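# Unload three plates from a tray onto the table

## Task

Lift each of the three plates out of the tray and set it down on the table top, with no plate resting on another; leave the tray where and how it was; everything must stay put on its own once the robot lets go, so finish by switching suction off and pulling both tools away.

## Robot and tools

Robot: two FANUC CRX-5iA arms, left_arm and right_arm, each ending in a vacuum suction cup instead of fingers. Bases in the scene frame: left_arm at (-0.065, +0.382, 0) m, quat_wxyz (+0.996, 0, 0, +0.094); right_arm at (+0.020, -0.366, 0) m, quat_wxyz (+0.999, 0, 0, -0.040). Joint ranges (rad): waist -3.491..3.491, shoulder -3.140..3.140, elbow -1.187..4.328, forearm roll -3.316..3.316, wrist pitch -3.140..3.140, wrist roll -3.927..3.927.

Frames: the scene frame sits on the table surface midway between the arms; +z is up, +x points out across the table, +y is toward left_arm. The names left and right refer to arms, not image sides. Each result prints, per arm, the cup point position (metres) and orientation (quat wxyz) in that frame; at long reach the printed position may be somewhat wrong. The cup point is the middle of the cup rim; the cup opens along the cup point's +z axis. Starting about 7 cm behind the rim, the tool body and camera stick out up to about 8 cm sideways, so leave room.

Row layout (used by both motion tools): one flat list of 14 numbers, each in [-1, 1], always covering both arms: left dx, dy, dz, rx, ry, rz, left suction, then right dx, dy, dz, rx, ry, rz, right suction. The first six per arm are an offset, not a pose, expressed in that cup point's own axes and measured from its pose in the most recent result showing it (before any such result, and for later calls inside one reply, from where the arm is when the action begins). Scale: 1.0 equals 0.6 m or 180 degrees; rx, ry, rz form a single rotation vector. Every row is counted from that same reference, not from the row before, so all zeros pulls an arm back to the reference rather than holding still. Suction: +1 asks for full vacuum (about 55 kPa under ambient), a smaller value asks for that share, and 0.05 or less switches it off; the value persists, but it is read as a command each time, so repeat the current value to keep a cup unchanged.

execute_actions: argument actions is a list holding at most one item. Empty list: just report state. {"rows": [...], "steps": n}: up to 15 rows, n from 1 to 15 control steps of 1/30 s (15 if omitted), one row per step, the final row reused if rows run out. {"steps": n} alone: a wait of up to 300 steps counted from the previous result, so your own thinking time eats into it. Optional pictures (boolean) toggles camera images, which otherwise come every time. A rejected call moves nothing.

move: target is one 14-number row as above; speed is the top path speed per arm in m/s, 0.002 to 0.5 (default 0.25), rotation capped at twice that in rad/s. Each cup point travels a straight line toward its offset target, both paths finishing together, lasting 0.5 to 10 s (longer ones are cut off at 10 s, short of the goal). Rotation takes the shorter direction. Paths ignore obstacles and the other arm; the cup lags, may wander, and can exceed speed, especially with a nearly straight arm. Suction values go out at the start and are not waited for. The result adds a move: line with the ending (done, off_target, moving, held, fault), any limits (paced = pose clipped; held = some steps blocked, after which the arm may rush) and each cup's distance from its target. If only one arm is named, the other finished fine.

wait: seconds 0 to 10; nothing new is sent. zoom_image: camera (cam_left_wrist or cam_right_wrist) and region [x0, y0, x1, y1] in pixels from the top-left, at most 504 by 504, on the latest full image. read_manual: section "licences" only; no motion. finished_scene: pass the current scene number; irreversible, and it grades the goal. Always reply with a tool call; a reply without one ends the run.

Control details: each step the commanded pose is limited to 70 mm and 16 degrees from the measured pose; inverse kinematics favours position over orientation. After an action, the arm drifts only to its last clipped pose, so read the result and send the remainder. Simulation time keeps running while you compose replies. A "pose unreachable" line means the clearance check altered or stopped what went to that arm; HELD marks affected steps. A "Hand target" line shows where each cup is currently being driven.

Gripping: turn suction on and press the 29 mm rim flat onto a smooth surface of the plate, sealed all round; holes, seams or the plate edge under the rim leak. suction_measured shows the vacuum reached: near 0 means no seal; sealed it settles up to 0.15 below the command. part_present turns 1 at 0.50 and back to 0 below 0.45. Under vacuum the cup shortens, so the load sits up to about 10 mm nearer the tool. To release, rest the plate on its support first, then switch suction off; contact may persist until the tool is 15 mm away. A cup sealed to the table pins the tool; switch suction off to free it.

Avoid: hard or fast contact; targets even slightly past a firm surface (stiff arms). Any joint reaching its load limit (waist, shoulder, elbow 147 N m; forearm roll, wrist pitch, wrist roll 36.8 N m) or 150 N of outside force stops that arm for 10 s. Do not let the arms collide, do not drop, slam or slide plates, never push anything off the table, and do not bump the tray. Loose objects may occasionally get nudged by an outside push. Flange force reports estimated external force including carried weight (noisy; may say no reading). MOTOR HOT warns of heating from holding loads; an OVER-TEMPERATURE FAULT brakes that arm.

Cameras: cam_left_wrist and cam_right_wrist, 616x616 fisheye wrist cameras, with calibration given as K, D and T_world_to_cam (world to camera, metres); OpenCV convention, +z forward, +x right, +y down.

Each tool is called after "Emit:" as name(argument=value, ...), one argument or row to a line, values as JSON.

## Session

Emit:
execute_actions(
  actions=[],
)

Scene clock: 0.00 s of 7200.00 s.
left_arm: end_effector_position=(+0.4255, +0.4754, +0.3400) suction_measured=0.00 part_present=0 end_effector_quat_wxyz=(-0.001, -0.350, +0.937, -0.000) | right_arm: end_effector_position=(+0.5175, -0.4072, +0.3397) suction_measured=0.01 part_present=0 end_effector_quat_wxyz=(-0.001, +0.299, +0.954, +0.000)
Joint positions: left_arm=[ 0.264  0.131  0.191  0.    -1.634  0.262] | right_arm=[ 0.261  0.129  0.189 -0.001 -1.632 -0.789]
Joint velocities: left_arm=[-0.    -0.     0.001 -0.    -0.     0.   ] | right_arm=[-0.    -0.     0.001 -0.    -0.001 -0.   ]
Flange force (N, the push that the arm receives, along the end effector's own x y z axes): no reading
Hand target (left_arm): +0.426, +0.475, +0.340; -0.001, -0.350, +0.937, -0.000
Hand target (right_arm): +0.517, -0.407, +0.340; -0.001, +0.299, +0.954, +0.000

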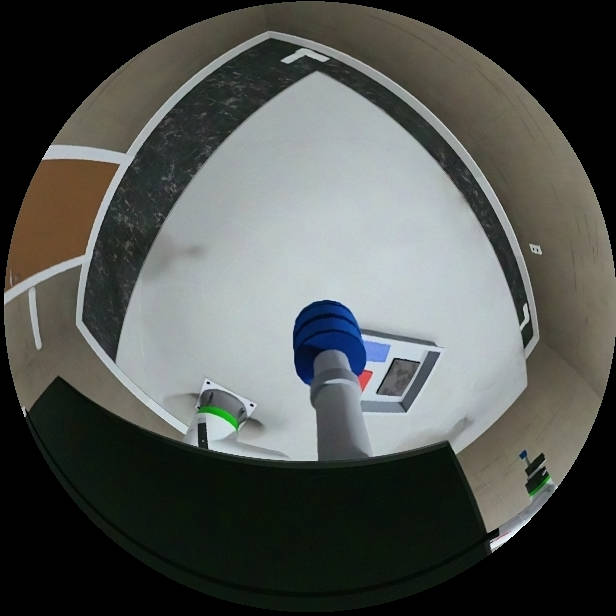

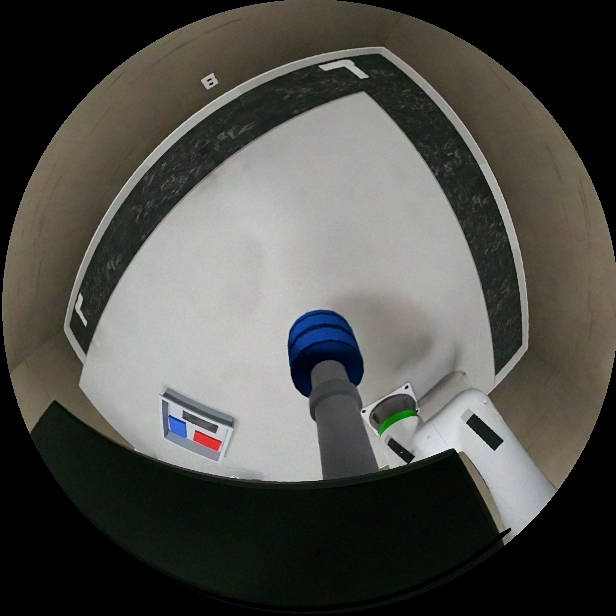

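Emit:
zoom_image(
  camera="cam_left_wrist",
  region=[330, 310, 470, 430],
)

Emit:
zoom_image(
  camera="cam_right_wrist",
  region=[140, 370, 260, 480],
)

Region (330, 310, 470, 430) of cam_left_wrist's 616x616 image, scaled by 3.600, with more detail than that image has; it fills the top 432 rows of this view, and the rest is white.

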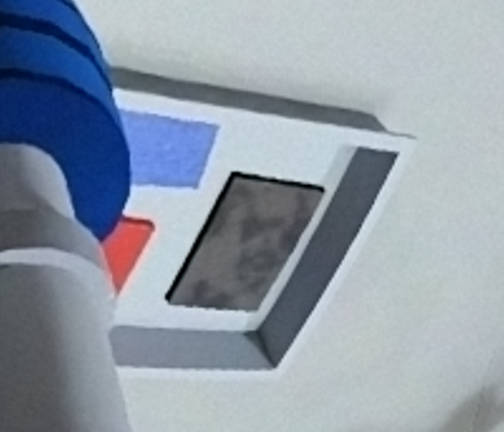

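Region (140, 370, 260, 480) of cam_right_wrist's 616x616 image, scaled by 4.200, with more detail than that image has; it fills the top 462 rows of this view, and the rest is white.

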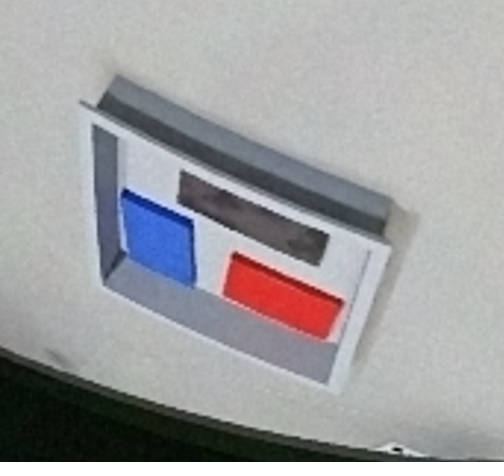

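Emit:
move(
  target=[0.552,-0.317,0.2,0,0,0,0, 0,0,0,0,0,0,0],
  speed=0.35,
)

Scene clock: 86.10 s of 7200.00 s.
left_arm: end_effector_position=(+0.2993, +0.1156, +0.2200) suction_measured=0.00 part_present=0 end_effector_quat_wxyz=(-0.001, -0.350, +0.937, +0.001) | right_arm: end_effector_position=(+0.5175, -0.4072, +0.3397) suction_measured=0.01 part_present=0 end_effector_quat_wxyz=(-0.001, +0.299, +0.954, +0.000)
Joint positions: left_arm=[-0.527  0.033 -0.195  0.001 -1.345  1.053] | right_arm=[ 0.261  0.129  0.189 -0.001 -1.632 -0.789]
Joint velocities: left_arm=[-0.004  0.003  0.002 -0.001  0.     0.003] | right_arm=[ 0.001 -0.001  0.     0.001 -0.    -0.001]
Flange force (N, the push that the arm receives, along the end effector's own x y z axes): left_arm=[0.0 -4.9 -4.0] | right_arm=[-7.0 0.9 -2.5]
Hand target (left_arm): +0.299, +0.116, +0.220; -0.001, -0.350, +0.937, +0.001
Hand target (right_arm): +0.517, -0.407, +0.340; -0.001, +0.299, +0.954, +0.000
Off the commanded pose (left_arm): 0.001 m, 0 deg.
Off the commanded pose (right_arm): 0.000 m, 0 deg.
After step 90, 81.37 s passed at rest.
move: done; limits=paced
camera_calibration (this result's frames):
cam_left_wrist: T_world_to_cam=[[0.680989, -0.732288, 0.00286203, -0.113994], [-0.692453, -0.642663, 0.327862, 0.223383], [-0.23825, -0.225252, -0.944721, 0.403662], [0, 0, 0, 1]] pos_world=[0.328483, 0.151009, 0.308435]
cam_right_wrist: T_world_to_cam=[[-0.590791, -0.805247, 0.0504337, -0.0319987], [-0.763903, 0.578384, 0.286223, 0.548323], [-0.25965, 0.130571, -0.956835, 0.613362], [0, 0, 0, 1]] pos_world=[0.55922, -0.422996, 0.431558]

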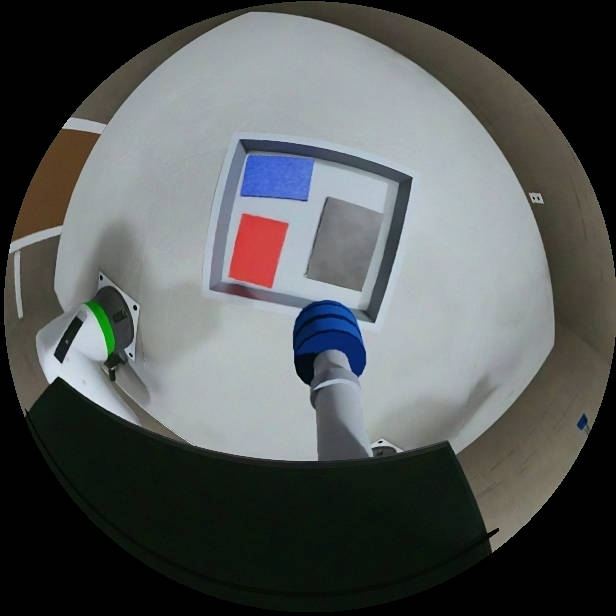

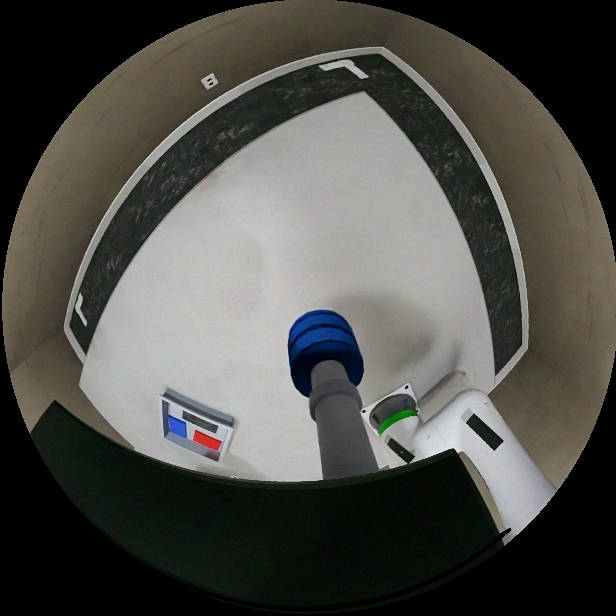

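Emit:
zoom_image(
  camera="cam_left_wrist",
  region=[190, 110, 430, 340],
)

Region (190, 110, 430, 340) of cam_left_wrist's 616x616 image, scaled by 2.100, with more detail than that image has; it fills the top 483 rows of this view, and the rest is white.

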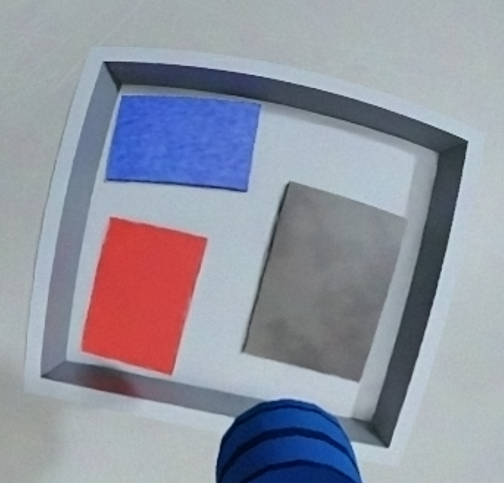

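Emit:
move(
  target=[-0.204,0.0933,0.308,0,0,0,0, 0.383,0.296,0.35,0,0,0,0],
  speed=0.3,
)

Scene clock: 207.83 s of 7200.00 s.
left_arm: end_effector_position=(+0.3552, +0.2377, +0.0353) suction_measured=0.00 part_present=0 end_effector_quat_wxyz=(-0.001, -0.350, +0.937, +0.000) | right_arm: end_effector_position=(+0.4298, -0.1312, +0.1298) suction_measured=0.01 part_present=0 end_effector_quat_wxyz=(-0.000, +0.300, +0.954, -0.000)
Joint positions: left_arm=[-0.222  0.226 -0.458  0.001 -0.889  0.747] | right_arm=[ 0.88   0.159 -0.279 -0.001 -1.134 -1.407]
Joint velocities: left_arm=[ 0.001  0.002 -0.001  0.     0.001 -0.   ] | right_arm=[ 0.001  0.002  0.001  0.001  0.    -0.002]
Flange force (N, the push that the arm receives, along the end effector's own x y z axes): left_arm=[-0.3 -3.3 -2.9] | right_arm=[-6.0 6.8 0.7]
Hand target (left_arm): +0.355, +0.238, +0.035; -0.001, -0.350, +0.937, +0.000
Hand target (right_arm): +0.430, -0.131, +0.130; -0.000, +0.300, +0.954, -0.000
Off the commanded pose (left_arm): 0.001 m, 0 deg.
Off the commanded pose (right_arm): 0.001 m, 0 deg.
After step 90, 117.00 s passed at rest.
move: done
camera_calibration (this result's frames):
cam_left_wrist: T_world_to_cam=[[0.681116, -0.732167, 0.00345372, -0.0621935], [-0.692336, -0.642513, 0.328403, 0.401035], [-0.238227, -0.226072, -0.944531, 0.270141], [0, 0, 0, 1]] pos_world=[0.384366, 0.273205, 0.12367]
cam_right_wrist: T_world_to_cam=[[-0.591006, -0.805054, 0.0509896, 0.14912], [-0.763731, 0.578777, 0.285889, 0.381814], [-0.259668, 0.13002, -0.956905, 0.353677], [0, 0, 0, 1]] pos_world=[0.471572, -0.146921, 0.221675]

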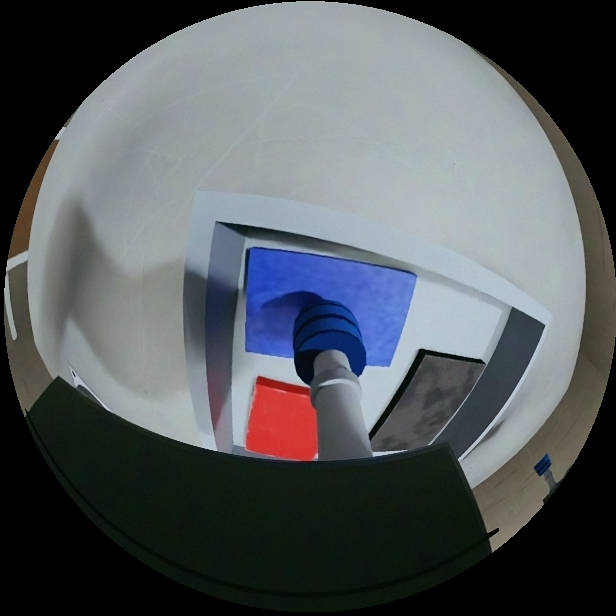

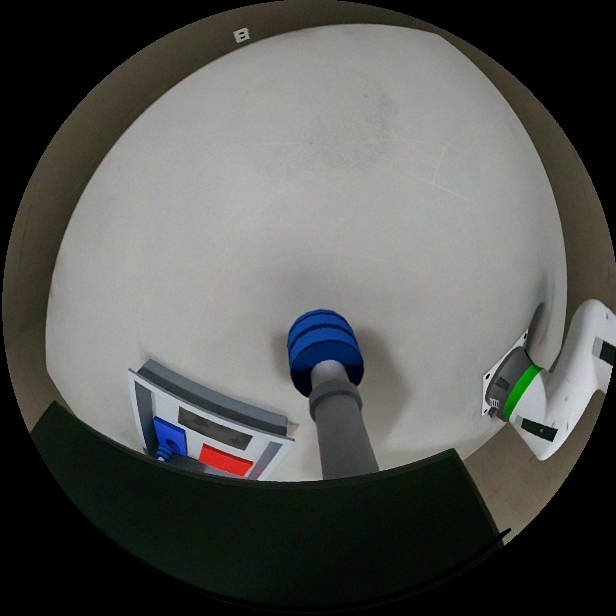

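Emit:
zoom_image(
  camera="cam_left_wrist",
  region=[180, 180, 560, 470],
)

Region (180, 180, 560, 470) of cam_left_wrist's 616x616 image, scaled by 1.326, with more detail than that image has; it fills the top 385 rows of this view, and the rest is white.

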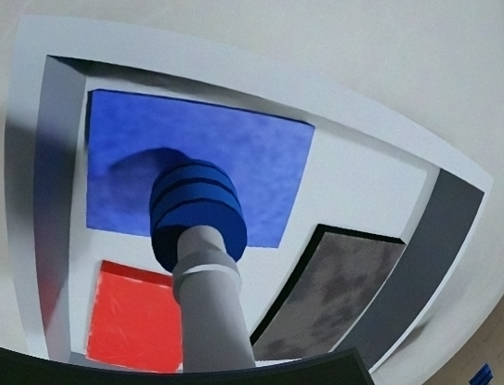

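Emit:
move(
  target=[-0.002,-0.005,0.042,0,0,0,1, 0,0,0,0,0,0,0],
  speed=0.04,
)

Scene clock: 244.50 s of 7200.00 s.
left_arm: end_effector_position=(+0.3581, +0.2362, +0.0101) suction_measured=0.36 part_present=0 end_effector_quat_wxyz=(-0.001, -0.350, +0.937, +0.000) | right_arm: end_effector_position=(+0.4298, -0.1311, +0.1299) suction_measured=0.01 part_present=0 end_effector_quat_wxyz=(-0.000, +0.300, +0.954, -0.000)
Joint positions: left_arm=[-0.225  0.278 -0.467  0.001 -0.828  0.75 ] | right_arm=[ 0.88   0.159 -0.279 -0.001 -1.133 -1.407]
Joint velocities: left_arm=[0.    0.001 0.    0.    0.002 0.   ] | right_arm=[ 0.    -0.001  0.    -0.    -0.     0.001]
Flange force (N, the push that the arm receives, along the end effector's own x y z axes): left_arm=[1.8 -1.3 -3.0] | right_arm=[-5.6 6.6 -0.2]
Hand target (left_arm): +0.358, +0.236, +0.010; -0.001, -0.350, +0.937, +0.000
Hand target (right_arm): +0.430, -0.131, +0.130; -0.000, +0.300, +0.954, -0.000
Off the commanded pose (left_arm): 0.000 m, 0 deg.
Off the commanded pose (right_arm): 0.000 m, 0 deg.
After step 90, 32.73 s passed at rest.
move: done
camera_calibration (this result's frames):
cam_left_wrist: T_world_to_cam=[[0.68114, -0.732145, 0.00345248, -0.0651537], [-0.692319, -0.64254, 0.328384, 0.410316], [-0.238206, -0.226066, -0.944538, 0.246757], [0, 0, 0, 1]] pos_world=[0.387228, 0.271726, 0.0985554]
cam_right_wrist: T_world_to_cam=[[-0.59102, -0.805052, 0.0508593, 0.149206], [-0.763757, 0.578762, 0.285848, 0.381798], [-0.259558, 0.130098, -0.956924, 0.353658], [0, 0, 0, 1]] pos_world=[0.471579, -0.146862, 0.2217]

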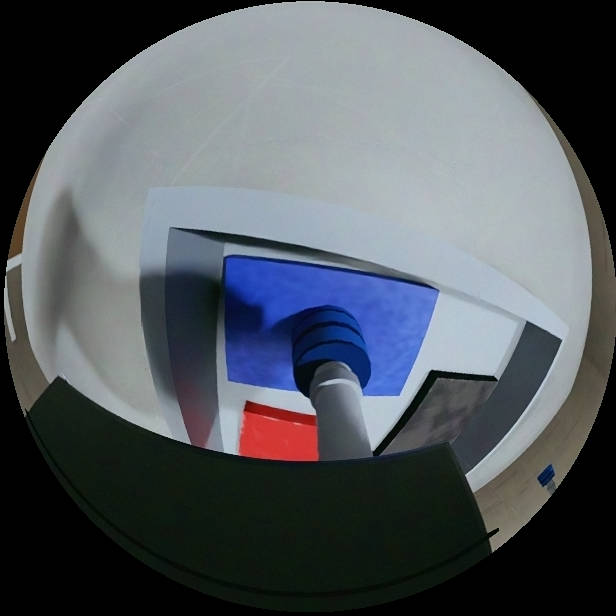

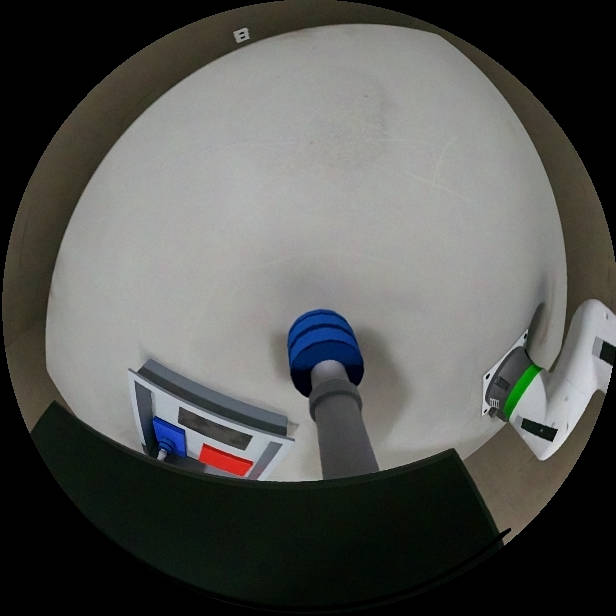

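Emit:
zoom_image(
  camera="cam_left_wrist",
  region=[200, 230, 460, 430],
)

Emit:
move(
  target=[0,0,0.005,0,0,0,1, 0,0,0,0,0,0,0],
  speed=0.02,
)

Region (200, 230, 460, 430) of cam_left_wrist's 616x616 image, scaled by 1.938, with more detail than that image has; it fills the top 388 rows of this view, and the rest is white.

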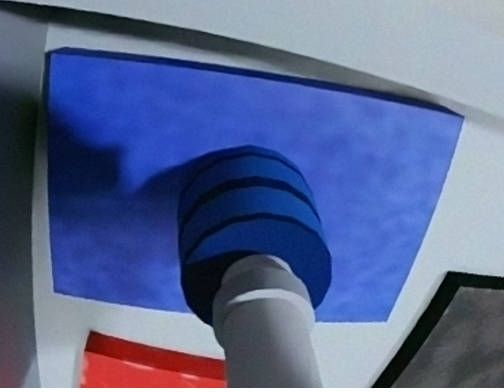

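Scene clock: 251.93 s of 7200.00 s.
left_arm: end_effector_position=(+0.3581, +0.2362, +0.0072) suction_measured=1.00 part_present=1 end_effector_quat_wxyz=(-0.001, -0.350, +0.937, +0.000) | right_arm: end_effector_position=(+0.4298, -0.1312, +0.1298) suction_measured=0.01 part_present=0 end_effector_quat_wxyz=(-0.000, +0.300, +0.954, -0.000)
Joint positions: left_arm=[-0.225  0.284 -0.469  0.001 -0.821  0.75 ] | right_arm=[ 0.88   0.159 -0.279 -0.001 -1.134 -1.407]
Joint velocities: left_arm=[-0.     0.002 -0.001 -0.     0.001 -0.   ] | right_arm=[ 0.     0.001 -0.     0.    -0.001  0.001]
Flange force (N, the push that the arm receives, along the end effector's own x y z axes): left_arm=[-0.8 -2.6 -0.6] | right_arm=[-6.3 4.8 -0.1]
Hand target (left_arm): +0.358, +0.236, +0.007; -0.001, -0.350, +0.937, +0.000
Hand target (right_arm): +0.430, -0.131, +0.130; -0.000, +0.300, +0.954, -0.000
Off the commanded pose (left_arm): 0.000 m, 0 deg.
Off the commanded pose (right_arm): 0.000 m, 0 deg.
move: done
camera_calibration (this result's frames):
cam_left_wrist: T_world_to_cam=[[0.681133, -0.732151, 0.00344303, -0.0651379], [-0.692326, -0.642539, 0.328372, 0.411294], [-0.238205, -0.226049, -0.944542, 0.243944], [0, 0, 0, 1]] pos_world=[0.387226, 0.271725, 0.0955821]
cam_right_wrist: T_world_to_cam=[[-0.591006, -0.805054, 0.0509894, 0.14912], [-0.763731, 0.578777, 0.285889, 0.381814], [-0.259667, 0.13002, -0.956905, 0.353677], [0, 0, 0, 1]] pos_world=[0.471572, -0.146921, 0.221675]

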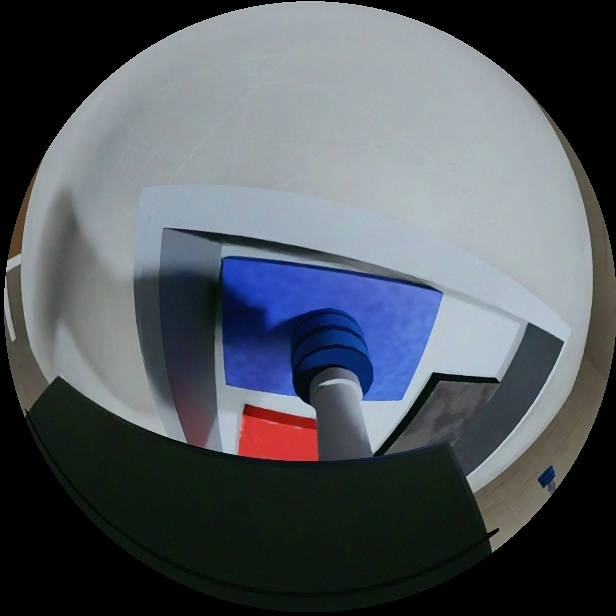

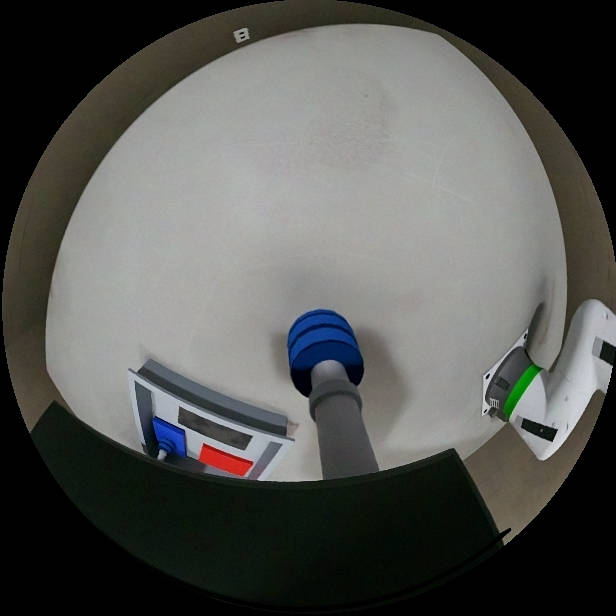

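Emit:
move(
  target=[0,0,-0.1213,0,0,0,1, 0.1228,0.0895,0.0413,0,0,0,0],
  speed=0.15,
)

Scene clock: 308.77 s of 7200.00 s.
left_arm: end_effector_position=(+0.3581, +0.2362, +0.0799) suction_measured=0.99 part_present=1 end_effector_quat_wxyz=(-0.001, -0.350, +0.937, +0.000) | right_arm: end_effector_position=(+0.4000, -0.0453, +0.1052) suction_measured=0.01 part_present=0 end_effector_quat_wxyz=(-0.000, +0.300, +0.954, -0.000)
Joint positions: left_arm=[-0.225  0.163 -0.407  0.001 -1.003  0.75 ] | right_arm=[ 1.046  0.245 -0.239 -0.001 -1.088 -1.574]
Joint velocities: left_arm=[ 0.    -0.003  0.    -0.002 -0.002  0.   ] | right_arm=[ 0.002  0.001  0.     0.001 -0.001 -0.003]
Flange force (N, the push that the arm receives, along the end effector's own x y z axes): left_arm=[-0.2 -2.6 -2.4] | right_arm=[-2.5 5.9 1.4]
Hand target (left_arm): +0.358, +0.236, +0.080; -0.001, -0.350, +0.937, +0.000
Hand target (right_arm): +0.400, -0.045, +0.105; -0.000, +0.300, +0.954, -0.000
Off the commanded pose (left_arm): 0.000 m, 0 deg.
Off the commanded pose (right_arm): 0.000 m, 0 deg.
move: done
camera_calibration (this result's frames):
cam_left_wrist: T_world_to_cam=[[0.681066, -0.732214, 0.00351854, -0.0653799], [-0.692374, -0.642431, 0.328483, 0.387384], [-0.238259, -0.226155, -0.944503, 0.312638], [0, 0, 0, 1]] pos_world=[0.387232, 0.2717, 0.168269]
cam_right_wrist: T_world_to_cam=[[-0.591056, -0.805013, 0.0510661, 0.201908], [-0.763697, 0.578852, 0.285826, 0.316392], [-0.259654, 0.12994, -0.95692, 0.311149], [0, 0, 0, 1]] pos_world=[0.441757, -0.0610367, 0.197001]

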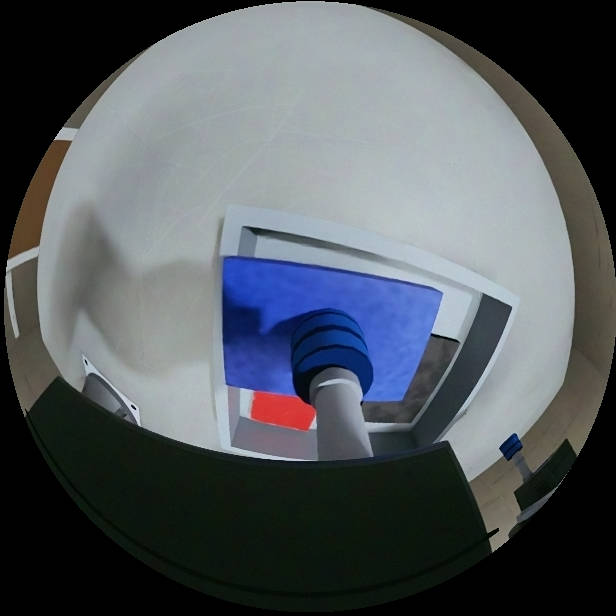

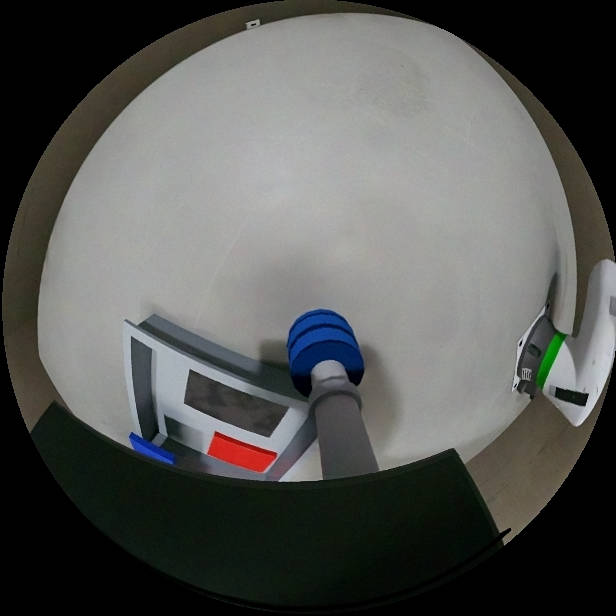

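Emit:
zoom_image(
  camera="cam_left_wrist",
  region=[200, 230, 460, 430],
)

Emit:
zoom_image(
  camera="cam_right_wrist",
  region=[110, 290, 350, 490],
)

Region (200, 230, 460, 430) of cam_left_wrist's 616x616 image, scaled by 1.938, with more detail than that image has; it fills the top 388 rows of this view, and the rest is white.

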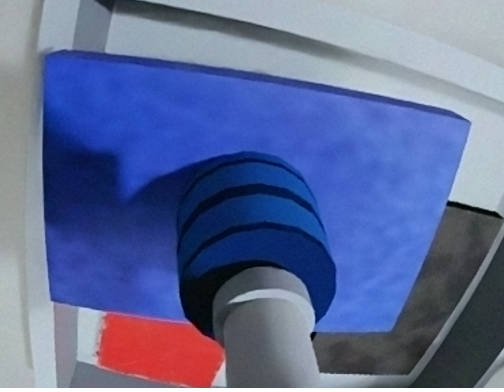

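Region (110, 290, 350, 490) of cam_right_wrist's 616x616 image, scaled by 2.100, with more detail than that image has.

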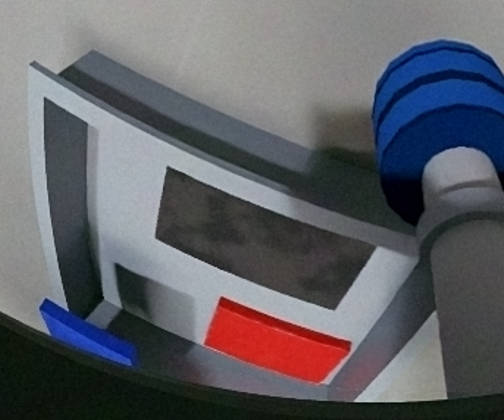

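Emit:
move(
  target=[-0.0455,0.229,0,0,0,0,1, 0.2029,0.1517,0.0587,0,0,0,0],
  speed=0.25,
)

Scene clock: 369.93 s of 7200.00 s.
left_arm: end_effector_position=(+0.2889, +0.3576, +0.0798) suction_measured=0.96 part_present=1 end_effector_quat_wxyz=(-0.001, -0.350, +0.937, -0.000) | right_arm: end_effector_position=(+0.3521, +0.0987, +0.0701) suction_measured=0.01 part_present=0 end_effector_quat_wxyz=(-0.000, +0.300, +0.954, -0.000)
Joint positions: left_arm=[ 0.119 -0.069 -0.652  0.001 -0.991  0.406] | right_arm=[ 1.261  0.452 -0.048 -0.001 -1.072 -1.788]
Joint velocities: left_arm=[ 0.002 -0.003 -0.001  0.001 -0.    -0.004] | right_arm=[ 0.     0.     0.002 -0.001 -0.    -0.   ]
Flange force (N, the push that the arm receives, along the end effector's own x y z axes): left_arm=[-1.9 -4.5 -1.7] | right_arm=[-2.4 6.4 1.7]
Hand target (left_arm): +0.289, +0.358, +0.080; -0.001, -0.350, +0.937, -0.000
Hand target (right_arm): +0.352, +0.099, +0.070; -0.000, +0.300, +0.954, -0.000
Off the commanded pose (left_arm): 0.000 m, 0 deg.
Off the commanded pose (right_arm): 0.000 m, 0 deg.
move: done
camera_calibration (this result's frames):
cam_left_wrist: T_world_to_cam=[[0.681067, -0.732208, 0.0043646, 0.0705358], [-0.692454, -0.642129, 0.328904, 0.417411], [-0.238024, -0.227028, -0.944353, 0.3238], [0, 0, 0, 1]] pos_world=[0.318071, 0.39319, 0.168186]
cam_right_wrist: T_world_to_cam=[[-0.591071, -0.804998, 0.0511307, 0.291299], [-0.763723, 0.578908, 0.285643, 0.206436], [-0.259542, 0.129785, -0.956971, 0.246446], [0, 0, 0, 1]] pos_world=[0.393801, 0.0830023, 0.161981]

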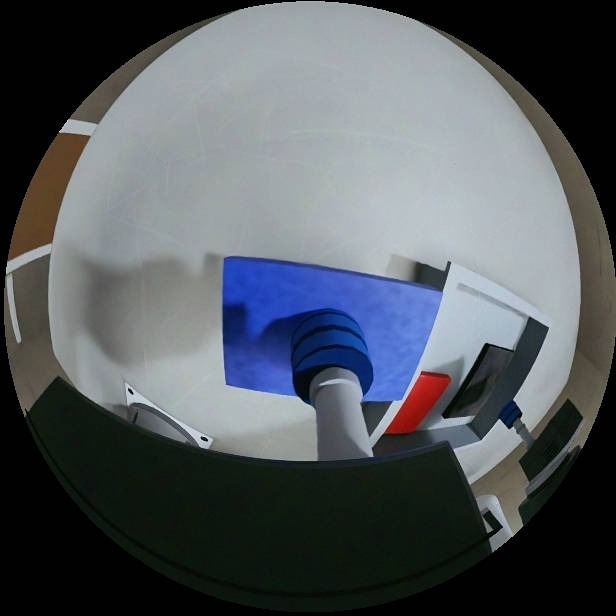

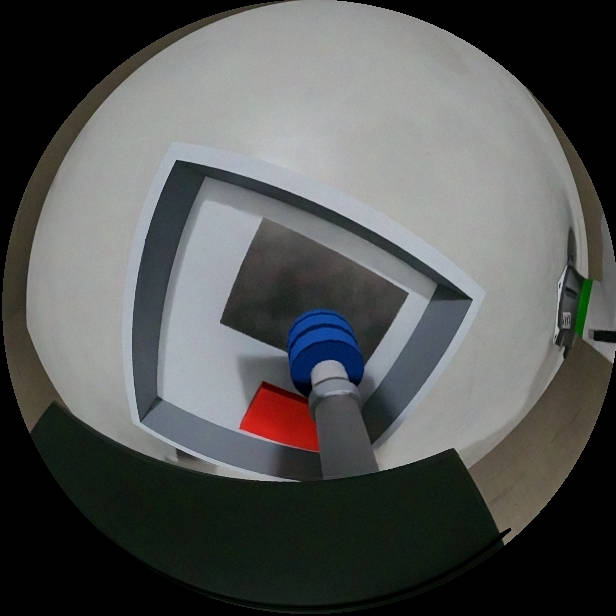

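Emit:
zoom_image(
  camera="cam_right_wrist",
  region=[200, 200, 440, 420],
)

Region (200, 200, 440, 420) of cam_right_wrist's 616x616 image, scaled by 2.100, with more detail than that image has; it fills the top 462 rows of this view, and the rest is white.

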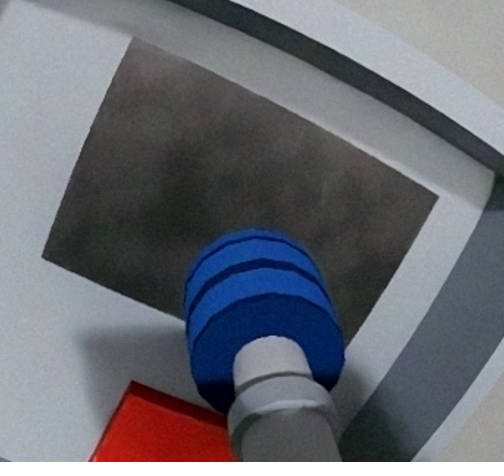

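Emit:
move(
  target=[0,0,0.108,0,0,0,1, 0,0,0.0668,0,0,0,1],
  speed=0.15,
)

Emit:
move(
  target=[0,0,0.020,0,0,0,1, 0,0,0.030,0,0,0,1],
  speed=0.035,
)

Scene clock: 420.87 s of 7200.00 s.
left_arm: end_effector_position=(+0.2889, +0.3577, +0.0151) suction_measured=0.98 part_present=1 end_effector_quat_wxyz=(-0.001, -0.350, +0.937, -0.000) | right_arm: end_effector_position=(+0.3521, +0.0987, +0.0302) suction_measured=0.01 part_present=0 end_effector_quat_wxyz=(-0.000, +0.300, +0.954, -0.000)
Joint positions: left_arm=[ 0.119  0.059 -0.719  0.001 -0.796  0.406] | right_arm=[ 1.261  0.502 -0.081 -0.001 -0.989 -1.788]
Joint velocities: left_arm=[-0.     0.004  0.     0.     0.003  0.002] | right_arm=[-0.     0.001  0.     0.001  0.     0.   ]
Flange force (N, the push that the arm receives, along the end effector's own x y z axes): left_arm=[-2.9 -7.3 1.4] | right_arm=[-2.4 7.8 1.5]
Hand target (left_arm): +0.289, +0.358, +0.015; -0.001, -0.350, +0.937, -0.000
Hand target (right_arm): +0.352, +0.099, +0.030; -0.000, +0.300, +0.954, -0.000
Off the commanded pose (left_arm): 0.000 m, 0 deg.
Off the commanded pose (right_arm): 0.000 m, 0 deg.
move: done
camera_calibration (this result's frames):
cam_left_wrist: T_world_to_cam=[[0.681117, -0.732162, 0.00431732, 0.0708359], [-0.692414, -0.642201, 0.328848, 0.438713], [-0.237997, -0.226973, -0.944373, 0.262682], [0, 0, 0, 1]] pos_world=[0.318041, 0.393227, 0.103494]
cam_right_wrist: T_world_to_cam=[[-0.591097, -0.80498, 0.0511029, 0.293345], [-0.763725, 0.578933, 0.285588, 0.21786], [-0.259478, 0.129782, -0.956989, 0.208166], [0, 0, 0, 1]] pos_world=[0.393795, 0.0829939, 0.122003]

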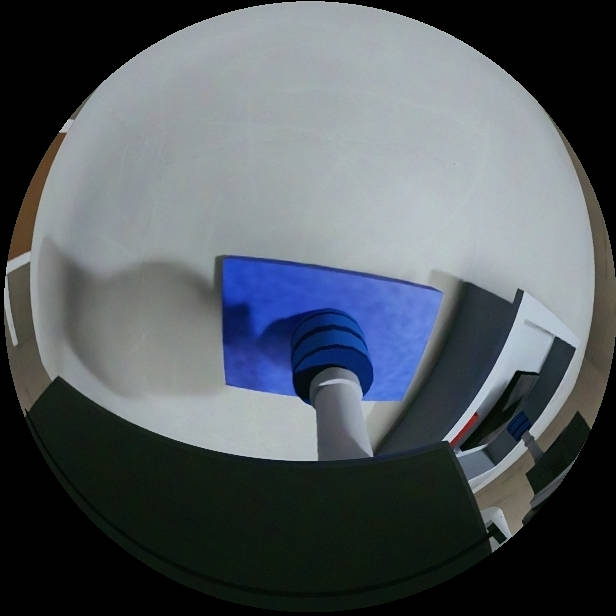

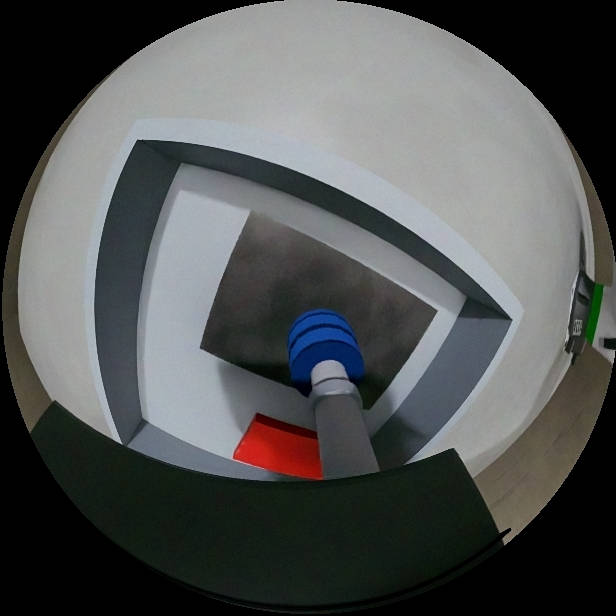

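Scene clock: 421.67 s of 7200.00 s.
left_arm: end_effector_position=(+0.2889, +0.3576, +0.0032) suction_measured=0.99 part_present=1 end_effector_quat_wxyz=(-0.001, -0.350, +0.937, -0.000) | right_arm: end_effector_position=(+0.3521, +0.0987, +0.0123) suction_measured=0.33 part_present=0 end_effector_quat_wxyz=(-0.000, +0.300, +0.954, -0.000)
Joint positions: left_arm=[ 0.119  0.087 -0.728  0.001 -0.759  0.406] | right_arm=[ 1.261  0.527 -0.092 -0.001 -0.952 -1.788]
Joint velocities: left_arm=[-0.001  0.001 -0.001 -0.     0.002  0.   ] | right_arm=[ 0.     0.001 -0.001  0.001  0.     0.001]
Flange force (N, the push that the arm receives, along the end effector's own x y z axes): left_arm=[-0.3 -3.7 -4.5] | right_arm=[-2.2 8.2 3.5]
Hand target (left_arm): +0.289, +0.358, +0.003; -0.001, -0.350, +0.937, -0.000
Hand target (right_arm): +0.352, +0.099, +0.012; -0.000, +0.300, +0.954, -0.000
Off the commanded pose (left_arm): 0.000 m, 0 deg.
Off the commanded pose (right_arm): 0.000 m, 0 deg.
move: done
camera_calibration (this result's frames):
cam_left_wrist: T_world_to_cam=[[0.681148, -0.732133, 0.00431612, 0.0708598], [-0.692389, -0.642233, 0.328837, 0.44264], [-0.237981, -0.226975, -0.944377, 0.251391], [0, 0, 0, 1]] pos_world=[0.318039, 0.393216, 0.0915452]
cam_right_wrist: T_world_to_cam=[[-0.591114, -0.804968, 0.0510898, 0.294264], [-0.763718, 0.578948, 0.285577, 0.222974], [-0.259459, 0.129791, -0.956993, 0.191024], [0, 0, 0, 1]] pos_world=[0.393796, 0.0829893, 0.104098]

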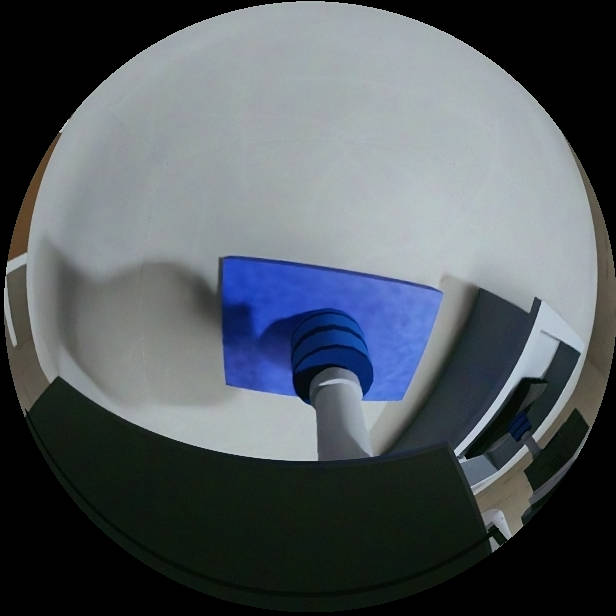

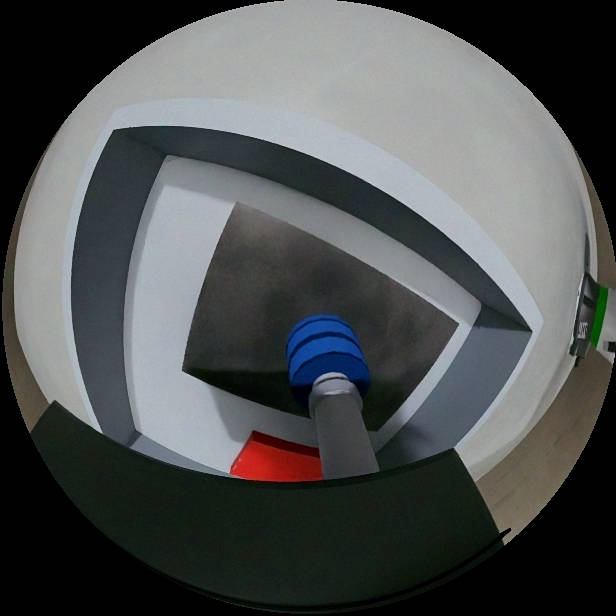

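Emit:
execute_actions(
  actions=[],
)

Scene clock: 424.97 s of 7200.00 s.
left_arm: end_effector_position=(+0.2889, +0.3577, +0.0031) suction_measured=1.00 part_present=1 end_effector_quat_wxyz=(-0.001, -0.350, +0.937, -0.000) | right_arm: end_effector_position=(+0.3521, +0.0987, +0.0122) suction_measured=0.99 part_present=1 end_effector_quat_wxyz=(-0.000, +0.300, +0.954, -0.000)
Joint positions: left_arm=[ 0.119  0.087 -0.728  0.001 -0.759  0.406] | right_arm=[ 1.261  0.527 -0.093 -0.001 -0.952 -1.788]
Joint velocities: left_arm=[ 0.  0. -0.  0. -0.  0.] | right_arm=[ 0.    -0.001 -0.    -0.     0.     0.001]
Flange force (N, the push that the arm receives, along the end effector's own x y z axes): left_arm=[0.7 -1.5 -1.3] | right_arm=[-2.5 7.4 2.1]
Hand target (left_arm): +0.289, +0.358, +0.003; -0.001, -0.350, +0.937, -0.000
Hand target (right_arm): +0.352, +0.099, +0.012; -0.000, +0.300, +0.954, -0.000
Off the commanded pose (left_arm): 0.000 m, 0 deg.
Off the commanded pose (right_arm): 0.000 m, 0 deg.
Steps of this call (steps 1 to 99: nothing new was sent). Readings (end_effector_position | what the end effector reports):
1: left_arm (+0.2889, +0.3576, +0.0031) | right_arm (+0.3521, +0.0987, +0.0122) | left_arm suction_measured=1.00 part_present=1 | right_arm suction_measured=0.36 part_present=0
2: left_arm (+0.2889, +0.3576, +0.0031) | right_arm (+0.3521, +0.0987, +0.0122) | left_arm suction_measured=1.00 part_present=1 | right_arm suction_measured=0.39 part_present=0
4: left_arm (+0.2889, +0.3576, +0.0031) | right_arm (+0.3521, +0.0987, +0.0122) | left_arm suction_measured=0.99 part_present=1 | right_arm suction_measured=0.51 part_present=1
8: left_arm (+0.2889, +0.3576, +0.0031) | right_arm (+0.3521, +0.0987, +0.0122) | left_arm suction_measured=0.98 part_present=1 | right_arm suction_measured=0.73 part_present=1
99: the state above
camera_calibration (this result's frames):
cam_left_wrist: T_world_to_cam=[[0.68113, -0.732149, 0.00431161, 0.0708796], [-0.692401, -0.642216, 0.328846, 0.442657], [-0.237995, -0.226972, -0.944374, 0.251354], [0, 0, 0, 1]] pos_world=[0.318039, 0.393226, 0.0915008]
cam_right_wrist: T_world_to_cam=[[-0.591115, -0.804967, 0.0511007, 0.294265], [-0.763715, 0.578952, 0.285577, 0.222992], [-0.259465, 0.129782, -0.956992, 0.190964], [0, 0, 0, 1]] pos_world=[0.393795, 0.0829879, 0.104033]

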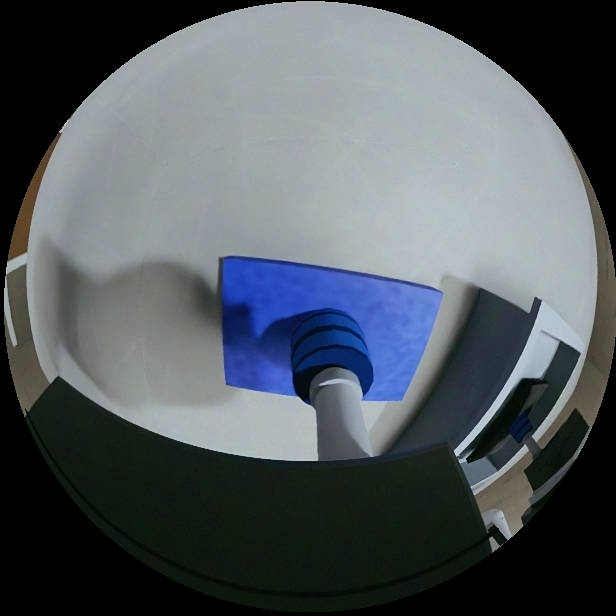

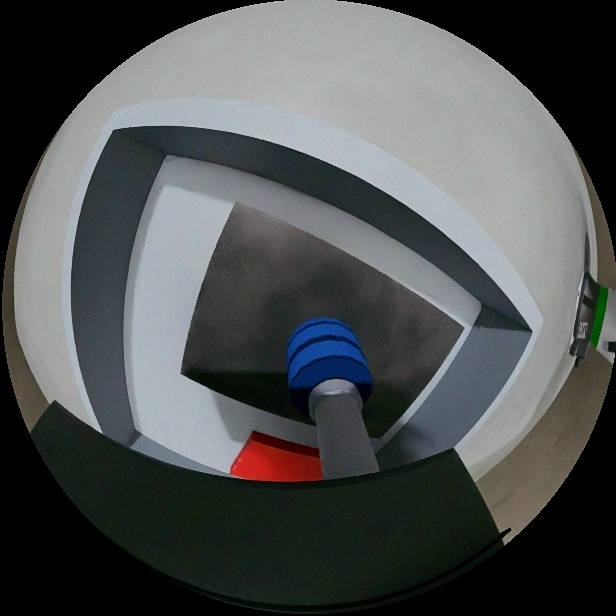

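Emit:
move(
  target=[0,0,0.0035,0,0,0,1, 0,0,-0.1213,0,0,0,1],
  speed=0.12,
)

Scene clock: 436.83 s of 7200.00 s.
left_arm: end_effector_position=(+0.2889, +0.3577, +0.0010) suction_measured=1.00 part_present=1 end_effector_quat_wxyz=(-0.001, -0.350, +0.937, -0.000) | right_arm: end_effector_position=(+0.3521, +0.0987, +0.0848) suction_measured=0.98 part_present=1 end_effector_quat_wxyz=(-0.000, +0.300, +0.954, -0.000)
Joint positions: left_arm=[ 0.119  0.092 -0.73   0.001 -0.752  0.406] | right_arm=[ 1.261  0.435 -0.034 -0.    -1.102 -1.788]
Joint velocities: left_arm=[-0.  0.  0.  0. -0.  0.] | right_arm=[-0.    -0.001  0.001  0.    -0.001  0.003]
Flange force (N, the push that the arm receives, along the end effector's own x y z axes): left_arm=[-0.9 -4.2 -2.0] | right_arm=[-2.4 6.9 1.8]
Hand target (left_arm): +0.289, +0.358, +0.001; -0.001, -0.350, +0.937, -0.000
Hand target (right_arm): +0.352, +0.099, +0.085; -0.000, +0.300, +0.954, -0.000
Off the commanded pose (left_arm): 0.000 m, 0 deg.
Off the commanded pose (right_arm): 0.000 m, 0 deg.
move: done
camera_calibration (this result's frames):
cam_left_wrist: T_world_to_cam=[[0.681128, -0.732152, 0.00430333, 0.070893], [-0.692403, -0.642216, 0.328841, 0.443348], [-0.237998, -0.226963, -0.944375, 0.24937], [0, 0, 0, 1]] pos_world=[0.318038, 0.393227, 0.089403]
cam_right_wrist: T_world_to_cam=[[-0.590975, -0.80507, 0.0510918, 0.290554], [-0.76385, 0.578833, 0.285456, 0.202346], [-0.259386, 0.129671, -0.957029, 0.260451], [0, 0, 0, 1]] pos_world=[0.39383, 0.0830187, 0.176653]

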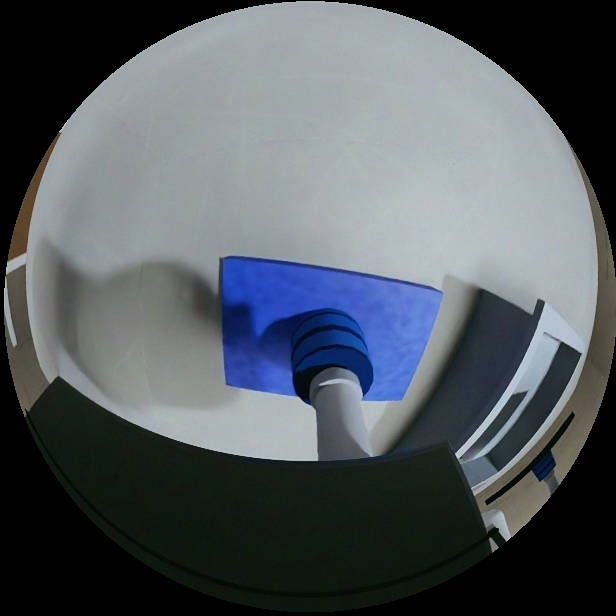

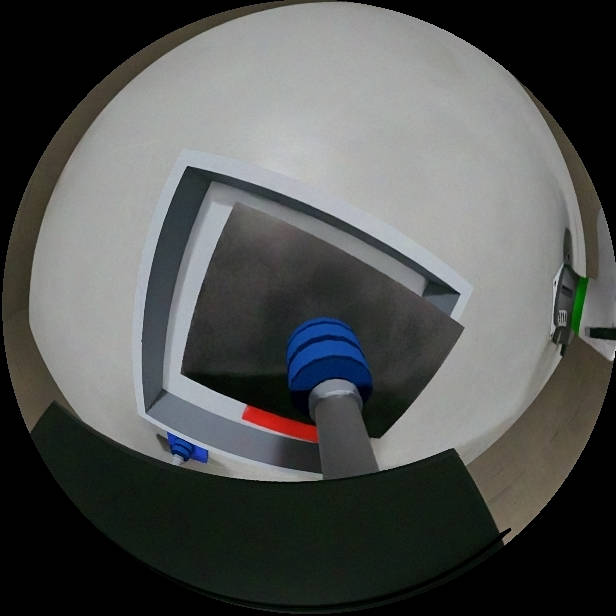

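Emit:
zoom_image(
  camera="cam_right_wrist",
  region=[160, 180, 490, 460],
)

Emit:
zoom_image(
  camera="cam_left_wrist",
  region=[430, 330, 610, 540],
)

Region (160, 180, 490, 460) of cam_right_wrist's 616x616 image, scaled by 1.527, with more detail than that image has; it fills the top 428 rows of this view, and the rest is white.

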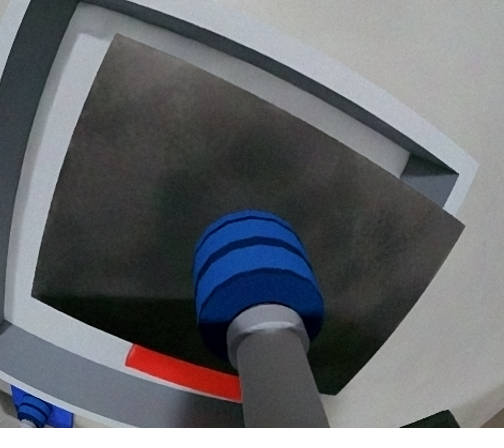

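Region (430, 330, 610, 540) of cam_left_wrist's 616x616 image, scaled by 2.400, with more detail than that image has; it fills the left 432 columns of this view, and the rest is white.

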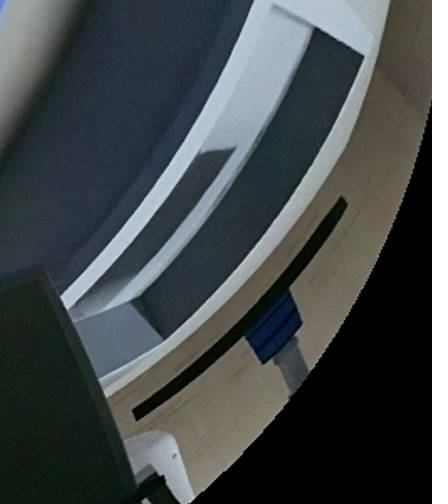

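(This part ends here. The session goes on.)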